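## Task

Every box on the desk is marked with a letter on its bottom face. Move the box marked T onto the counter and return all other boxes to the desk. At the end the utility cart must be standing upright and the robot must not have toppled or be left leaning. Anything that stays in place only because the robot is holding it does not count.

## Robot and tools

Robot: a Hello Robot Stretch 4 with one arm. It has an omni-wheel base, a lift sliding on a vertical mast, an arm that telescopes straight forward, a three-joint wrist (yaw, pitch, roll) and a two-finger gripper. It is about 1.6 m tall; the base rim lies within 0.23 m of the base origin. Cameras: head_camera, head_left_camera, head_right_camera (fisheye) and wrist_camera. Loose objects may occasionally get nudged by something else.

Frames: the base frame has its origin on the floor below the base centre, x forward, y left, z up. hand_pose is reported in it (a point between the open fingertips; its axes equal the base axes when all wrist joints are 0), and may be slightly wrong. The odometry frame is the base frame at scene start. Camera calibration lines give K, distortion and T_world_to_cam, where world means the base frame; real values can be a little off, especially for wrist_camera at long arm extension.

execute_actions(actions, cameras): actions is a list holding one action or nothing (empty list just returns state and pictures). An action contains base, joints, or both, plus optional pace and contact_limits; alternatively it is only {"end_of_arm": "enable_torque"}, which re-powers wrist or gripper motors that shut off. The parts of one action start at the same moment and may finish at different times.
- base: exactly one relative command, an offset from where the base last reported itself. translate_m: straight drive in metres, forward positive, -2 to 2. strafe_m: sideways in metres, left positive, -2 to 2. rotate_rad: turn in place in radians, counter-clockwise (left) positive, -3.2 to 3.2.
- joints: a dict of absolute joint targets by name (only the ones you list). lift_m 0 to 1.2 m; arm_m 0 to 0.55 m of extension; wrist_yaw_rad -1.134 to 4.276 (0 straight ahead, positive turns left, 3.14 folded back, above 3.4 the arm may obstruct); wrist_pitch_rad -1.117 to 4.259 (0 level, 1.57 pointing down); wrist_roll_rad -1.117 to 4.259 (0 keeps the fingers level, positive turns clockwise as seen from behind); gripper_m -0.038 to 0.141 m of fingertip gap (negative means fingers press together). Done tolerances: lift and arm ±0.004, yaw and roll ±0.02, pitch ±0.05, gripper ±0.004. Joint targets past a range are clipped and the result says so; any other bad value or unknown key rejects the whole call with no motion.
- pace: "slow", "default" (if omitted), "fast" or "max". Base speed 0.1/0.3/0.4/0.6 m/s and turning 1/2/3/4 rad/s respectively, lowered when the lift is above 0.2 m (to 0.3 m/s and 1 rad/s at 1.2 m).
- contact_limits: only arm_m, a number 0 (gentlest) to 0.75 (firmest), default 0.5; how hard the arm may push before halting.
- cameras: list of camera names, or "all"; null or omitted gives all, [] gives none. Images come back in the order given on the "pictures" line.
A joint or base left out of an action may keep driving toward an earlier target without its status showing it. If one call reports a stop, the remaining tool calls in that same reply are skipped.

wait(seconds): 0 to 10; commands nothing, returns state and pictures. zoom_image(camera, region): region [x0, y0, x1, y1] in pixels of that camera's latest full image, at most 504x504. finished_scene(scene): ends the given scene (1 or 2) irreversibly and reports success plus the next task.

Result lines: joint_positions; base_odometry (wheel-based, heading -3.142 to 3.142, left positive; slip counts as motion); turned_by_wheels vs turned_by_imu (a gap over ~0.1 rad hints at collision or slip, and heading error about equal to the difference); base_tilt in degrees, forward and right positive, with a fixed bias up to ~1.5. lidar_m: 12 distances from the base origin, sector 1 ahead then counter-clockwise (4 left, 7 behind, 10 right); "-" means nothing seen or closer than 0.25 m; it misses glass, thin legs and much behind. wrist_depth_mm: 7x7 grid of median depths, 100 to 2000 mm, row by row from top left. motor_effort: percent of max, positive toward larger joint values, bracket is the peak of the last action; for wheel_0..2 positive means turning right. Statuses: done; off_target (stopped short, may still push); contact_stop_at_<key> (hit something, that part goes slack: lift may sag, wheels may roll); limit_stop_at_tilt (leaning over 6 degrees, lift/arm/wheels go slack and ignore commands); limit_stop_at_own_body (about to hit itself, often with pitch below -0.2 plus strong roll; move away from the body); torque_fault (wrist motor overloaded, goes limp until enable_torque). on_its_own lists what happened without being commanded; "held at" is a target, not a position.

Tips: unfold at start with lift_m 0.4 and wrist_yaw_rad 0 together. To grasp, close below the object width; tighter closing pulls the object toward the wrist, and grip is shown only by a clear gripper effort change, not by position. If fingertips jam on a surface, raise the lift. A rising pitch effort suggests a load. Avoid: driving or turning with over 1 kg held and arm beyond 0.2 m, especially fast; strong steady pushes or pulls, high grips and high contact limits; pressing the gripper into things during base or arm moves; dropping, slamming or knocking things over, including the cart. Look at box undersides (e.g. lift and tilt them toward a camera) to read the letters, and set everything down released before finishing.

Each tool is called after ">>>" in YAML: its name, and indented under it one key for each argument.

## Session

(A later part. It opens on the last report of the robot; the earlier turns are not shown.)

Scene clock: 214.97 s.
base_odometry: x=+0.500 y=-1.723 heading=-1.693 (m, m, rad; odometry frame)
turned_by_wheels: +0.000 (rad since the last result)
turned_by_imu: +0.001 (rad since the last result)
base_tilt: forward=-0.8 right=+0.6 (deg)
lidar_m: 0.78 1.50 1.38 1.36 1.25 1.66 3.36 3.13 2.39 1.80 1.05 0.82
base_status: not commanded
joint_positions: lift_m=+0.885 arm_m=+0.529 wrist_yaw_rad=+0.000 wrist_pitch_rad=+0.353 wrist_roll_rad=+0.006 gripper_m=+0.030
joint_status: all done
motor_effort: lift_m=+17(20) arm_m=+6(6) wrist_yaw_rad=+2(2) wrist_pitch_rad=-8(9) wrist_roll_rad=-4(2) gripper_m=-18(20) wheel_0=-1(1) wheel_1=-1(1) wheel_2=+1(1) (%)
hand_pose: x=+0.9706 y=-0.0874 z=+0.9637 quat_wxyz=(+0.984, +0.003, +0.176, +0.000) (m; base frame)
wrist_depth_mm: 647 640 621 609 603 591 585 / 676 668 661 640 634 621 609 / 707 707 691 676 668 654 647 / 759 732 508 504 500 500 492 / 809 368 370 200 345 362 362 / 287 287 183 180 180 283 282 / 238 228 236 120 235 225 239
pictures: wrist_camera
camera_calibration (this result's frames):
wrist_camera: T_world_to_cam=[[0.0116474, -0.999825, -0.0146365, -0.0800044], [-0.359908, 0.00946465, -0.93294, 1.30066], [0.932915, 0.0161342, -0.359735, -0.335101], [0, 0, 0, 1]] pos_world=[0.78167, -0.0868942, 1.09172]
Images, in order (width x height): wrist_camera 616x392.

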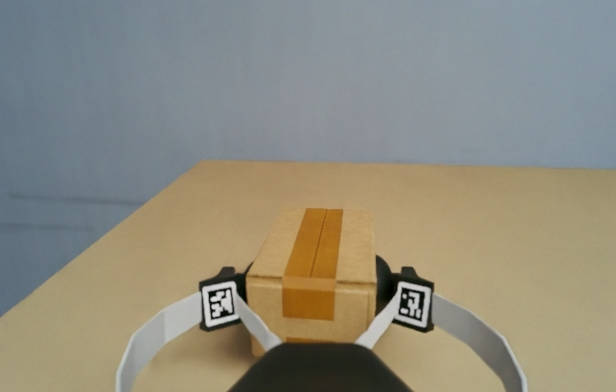

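>>> execute_actions:
  actions:
    - {"joints":{"lift_m":0.858}}
  cameras: []

>>> execute_actions:
  actions:
    - {"joints":{"gripper_m":0.1}}
  cameras: ["wrist_camera"]

>>> execute_actions:
  actions:
    - {"joints":{"arm_m":0.4,"lift_m":0.88},"pace":"fast"}

Scene clock: 220.93 s.
base_odometry: x=+0.500 y=-1.723 heading=-1.693 (m, m, rad; odometry frame)
turned_by_wheels: +0.000 (rad since the last result)
turned_by_imu: +0.001 (rad since the last result)
base_tilt: forward=-0.8 right=+0.5 (deg)
lidar_m: 0.79 1.51 1.39 1.37 1.23 1.66 3.36 3.11 2.41 1.81 1.06 0.82
base_status: not commanded
joint_positions: lift_m=+0.858 arm_m=+0.529 wrist_yaw_rad=+0.000 wrist_pitch_rad=+0.353 wrist_roll_rad=+0.006 gripper_m=+0.030
joint_status: all done
motor_effort: lift_m=+17(22) arm_m=+6(6) wrist_yaw_rad=+0(1) wrist_pitch_rad=-9(8) wrist_roll_rad=-2(4) gripper_m=-19(18) wheel_0=-1(1) wheel_1=-1(1) wheel_2=+1(1) (%)
hand_pose: x=+0.9706 y=-0.0874 z=+0.9368 quat_wxyz=(+0.984, +0.003, +0.176, +0.000) (m; base frame)
wrist_depth_mm: 654 634 621 615 603 597 580 / 683 661 654 647 621 621 609 / 723 707 676 661 647 647 627 / 759 469 433 430 427 424 424 / 324 314 314 200 293 309 309 / 244 244 183 180 180 240 239 / 203 194 201 120 200 191 200
pictures: none
No camera images: the call's "cameras" was empty. Leave "cameras" out to get every camera's image.

Scene clock: 222.47 s.
base_odometry: x=+0.500 y=-1.723 heading=-1.693 (m, m, rad; odometry frame)
turned_by_wheels: +0.000 (rad since the last result)
turned_by_imu: +0.000 (rad since the last result)
base_tilt: forward=-0.8 right=+0.7 (deg)
lidar_m: 0.79 1.50 1.38 1.37 1.23 1.65 3.34 3.13 2.41 1.80 1.05 0.81
base_status: not commanded
joint_positions: lift_m=+0.858 arm_m=+0.529 wrist_yaw_rad=+0.000 wrist_pitch_rad=+0.353 wrist_roll_rad=+0.006 gripper_m=+0.100
joint_status: all done
motor_effort: lift_m=+17(17) arm_m=+5(6) wrist_yaw_rad=+0(1) wrist_pitch_rad=-9(9) wrist_roll_rad=-3(3) gripper_m=+0(17) wheel_0=-1(1) wheel_1=-1(1) wheel_2=+1(1) (%)
hand_pose: x=+0.9707 y=-0.0874 z=+0.9369 quat_wxyz=(+0.985, +0.003, +0.175, +0.000) (m; base frame)
wrist_depth_mm: 654 634 621 609 603 591 585 / 683 668 654 640 627 621 609 / 723 707 676 661 654 640 634 / 759 477 433 433 430 430 427 / 324 315 314 212 297 310 309 / 245 246 194 188 190 232 242 / 204 201 202 116 201 193 201
pictures: wrist_camera
camera_calibration (this result's frames):
wrist_camera: T_world_to_cam=[[0.0116556, -0.999825, -0.01463, -0.0804119], [-0.359365, 0.00946498, -0.933149, 1.27533], [0.933124, 0.016134, -0.359192, -0.345519], [0, 0, 0, 1]] pos_world=[0.781657, -0.0868942, 1.06479]
Images, in order (width x height): wrist_camera 616x392.

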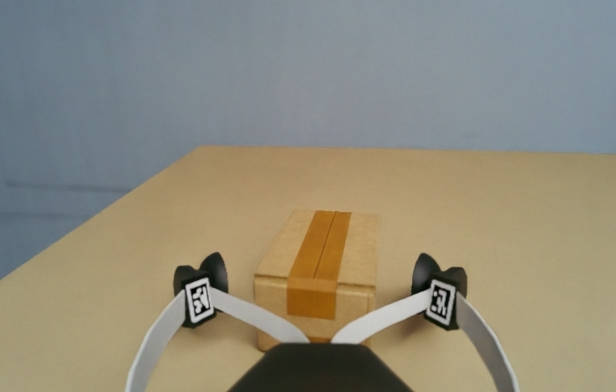

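Scene clock: 223.67 s.
base_odometry: x=+0.500 y=-1.723 heading=-1.693 (m, m, rad; odometry frame)
turned_by_wheels: +0.000 (rad since the last result)
turned_by_imu: +0.000 (rad since the last result)
base_tilt: forward=-0.7 right=+0.6 (deg)
lidar_m: 0.80 1.52 1.38 1.35 1.23 1.67 3.34 3.13 2.41 1.81 1.05 0.79
base_status: not commanded
joint_positions: lift_m=+0.880 arm_m=+0.401 wrist_yaw_rad=+0.000 wrist_pitch_rad=+0.352 wrist_roll_rad=+0.006 gripper_m=+0.100
joint_status: all done
motor_effort: lift_m=+24(26) arm_m=-6(9) wrist_yaw_rad=+3(1) wrist_pitch_rad=-5(7) wrist_roll_rad=-1(0) gripper_m=-3(1) wheel_0=-1(1) wheel_1=-1(1) wheel_2=+1(1) (%)
hand_pose: x=+0.8427 y=-0.0874 z=+0.9584 quat_wxyz=(+0.985, +0.003, +0.175, -0.001) (m; base frame)
wrist_depth_mm: 768 759 741 732 723 707 699 / 809 788 788 778 759 732 732 / 866 831 809 788 778 759 750 / 904 878 500 382 488 488 484 / 960 357 359 324 355 355 353 / 281 281 195 281 256 265 276 / 236 229 230 116 229 220 234
pictures: head_camera, head_left_camera, head_right_camera, wrist_camera
camera_calibration (this result's frames):
wrist_camera: T_world_to_cam=[[0.0113532, -0.999829, -0.0146237, -0.0784413], [-0.359019, 0.00957368, -0.933281, 1.24922], [0.933261, 0.0158459, -0.358849, -0.21887], [0, 0, 0, 1]] pos_world=[0.653648, -0.0869193, 1.08619]
Images, in order (width x height): head_camera 420x560, head_left_camera 420x672, head_right_camera 420x672, wrist_camera 616x392.

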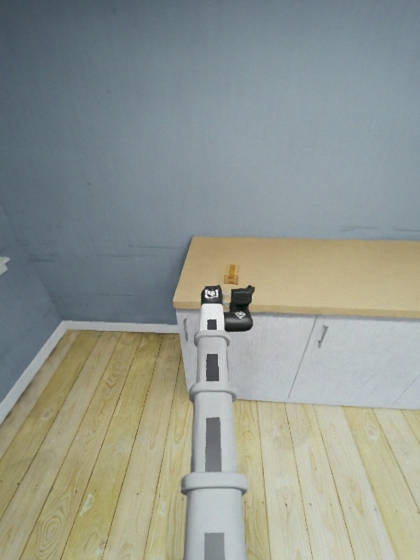

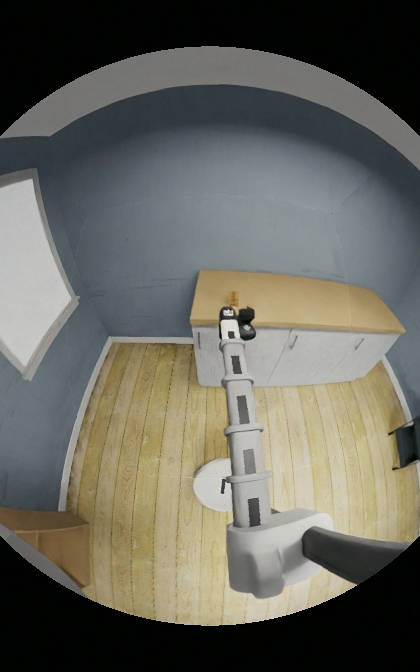

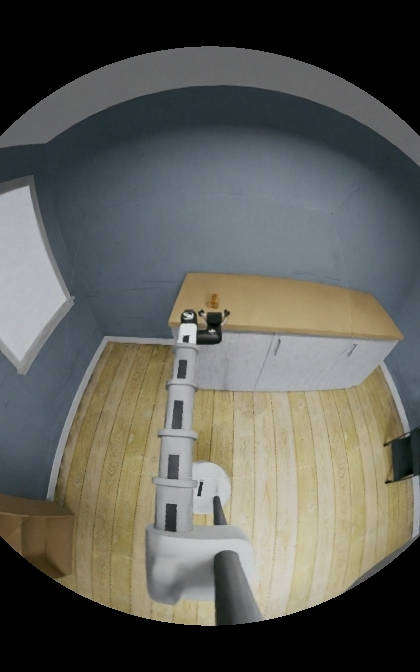

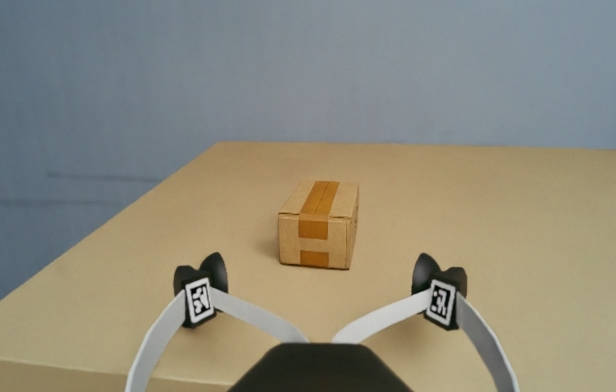

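>>> finished_scene:
  scene: 1

The scene is finished: the task was done.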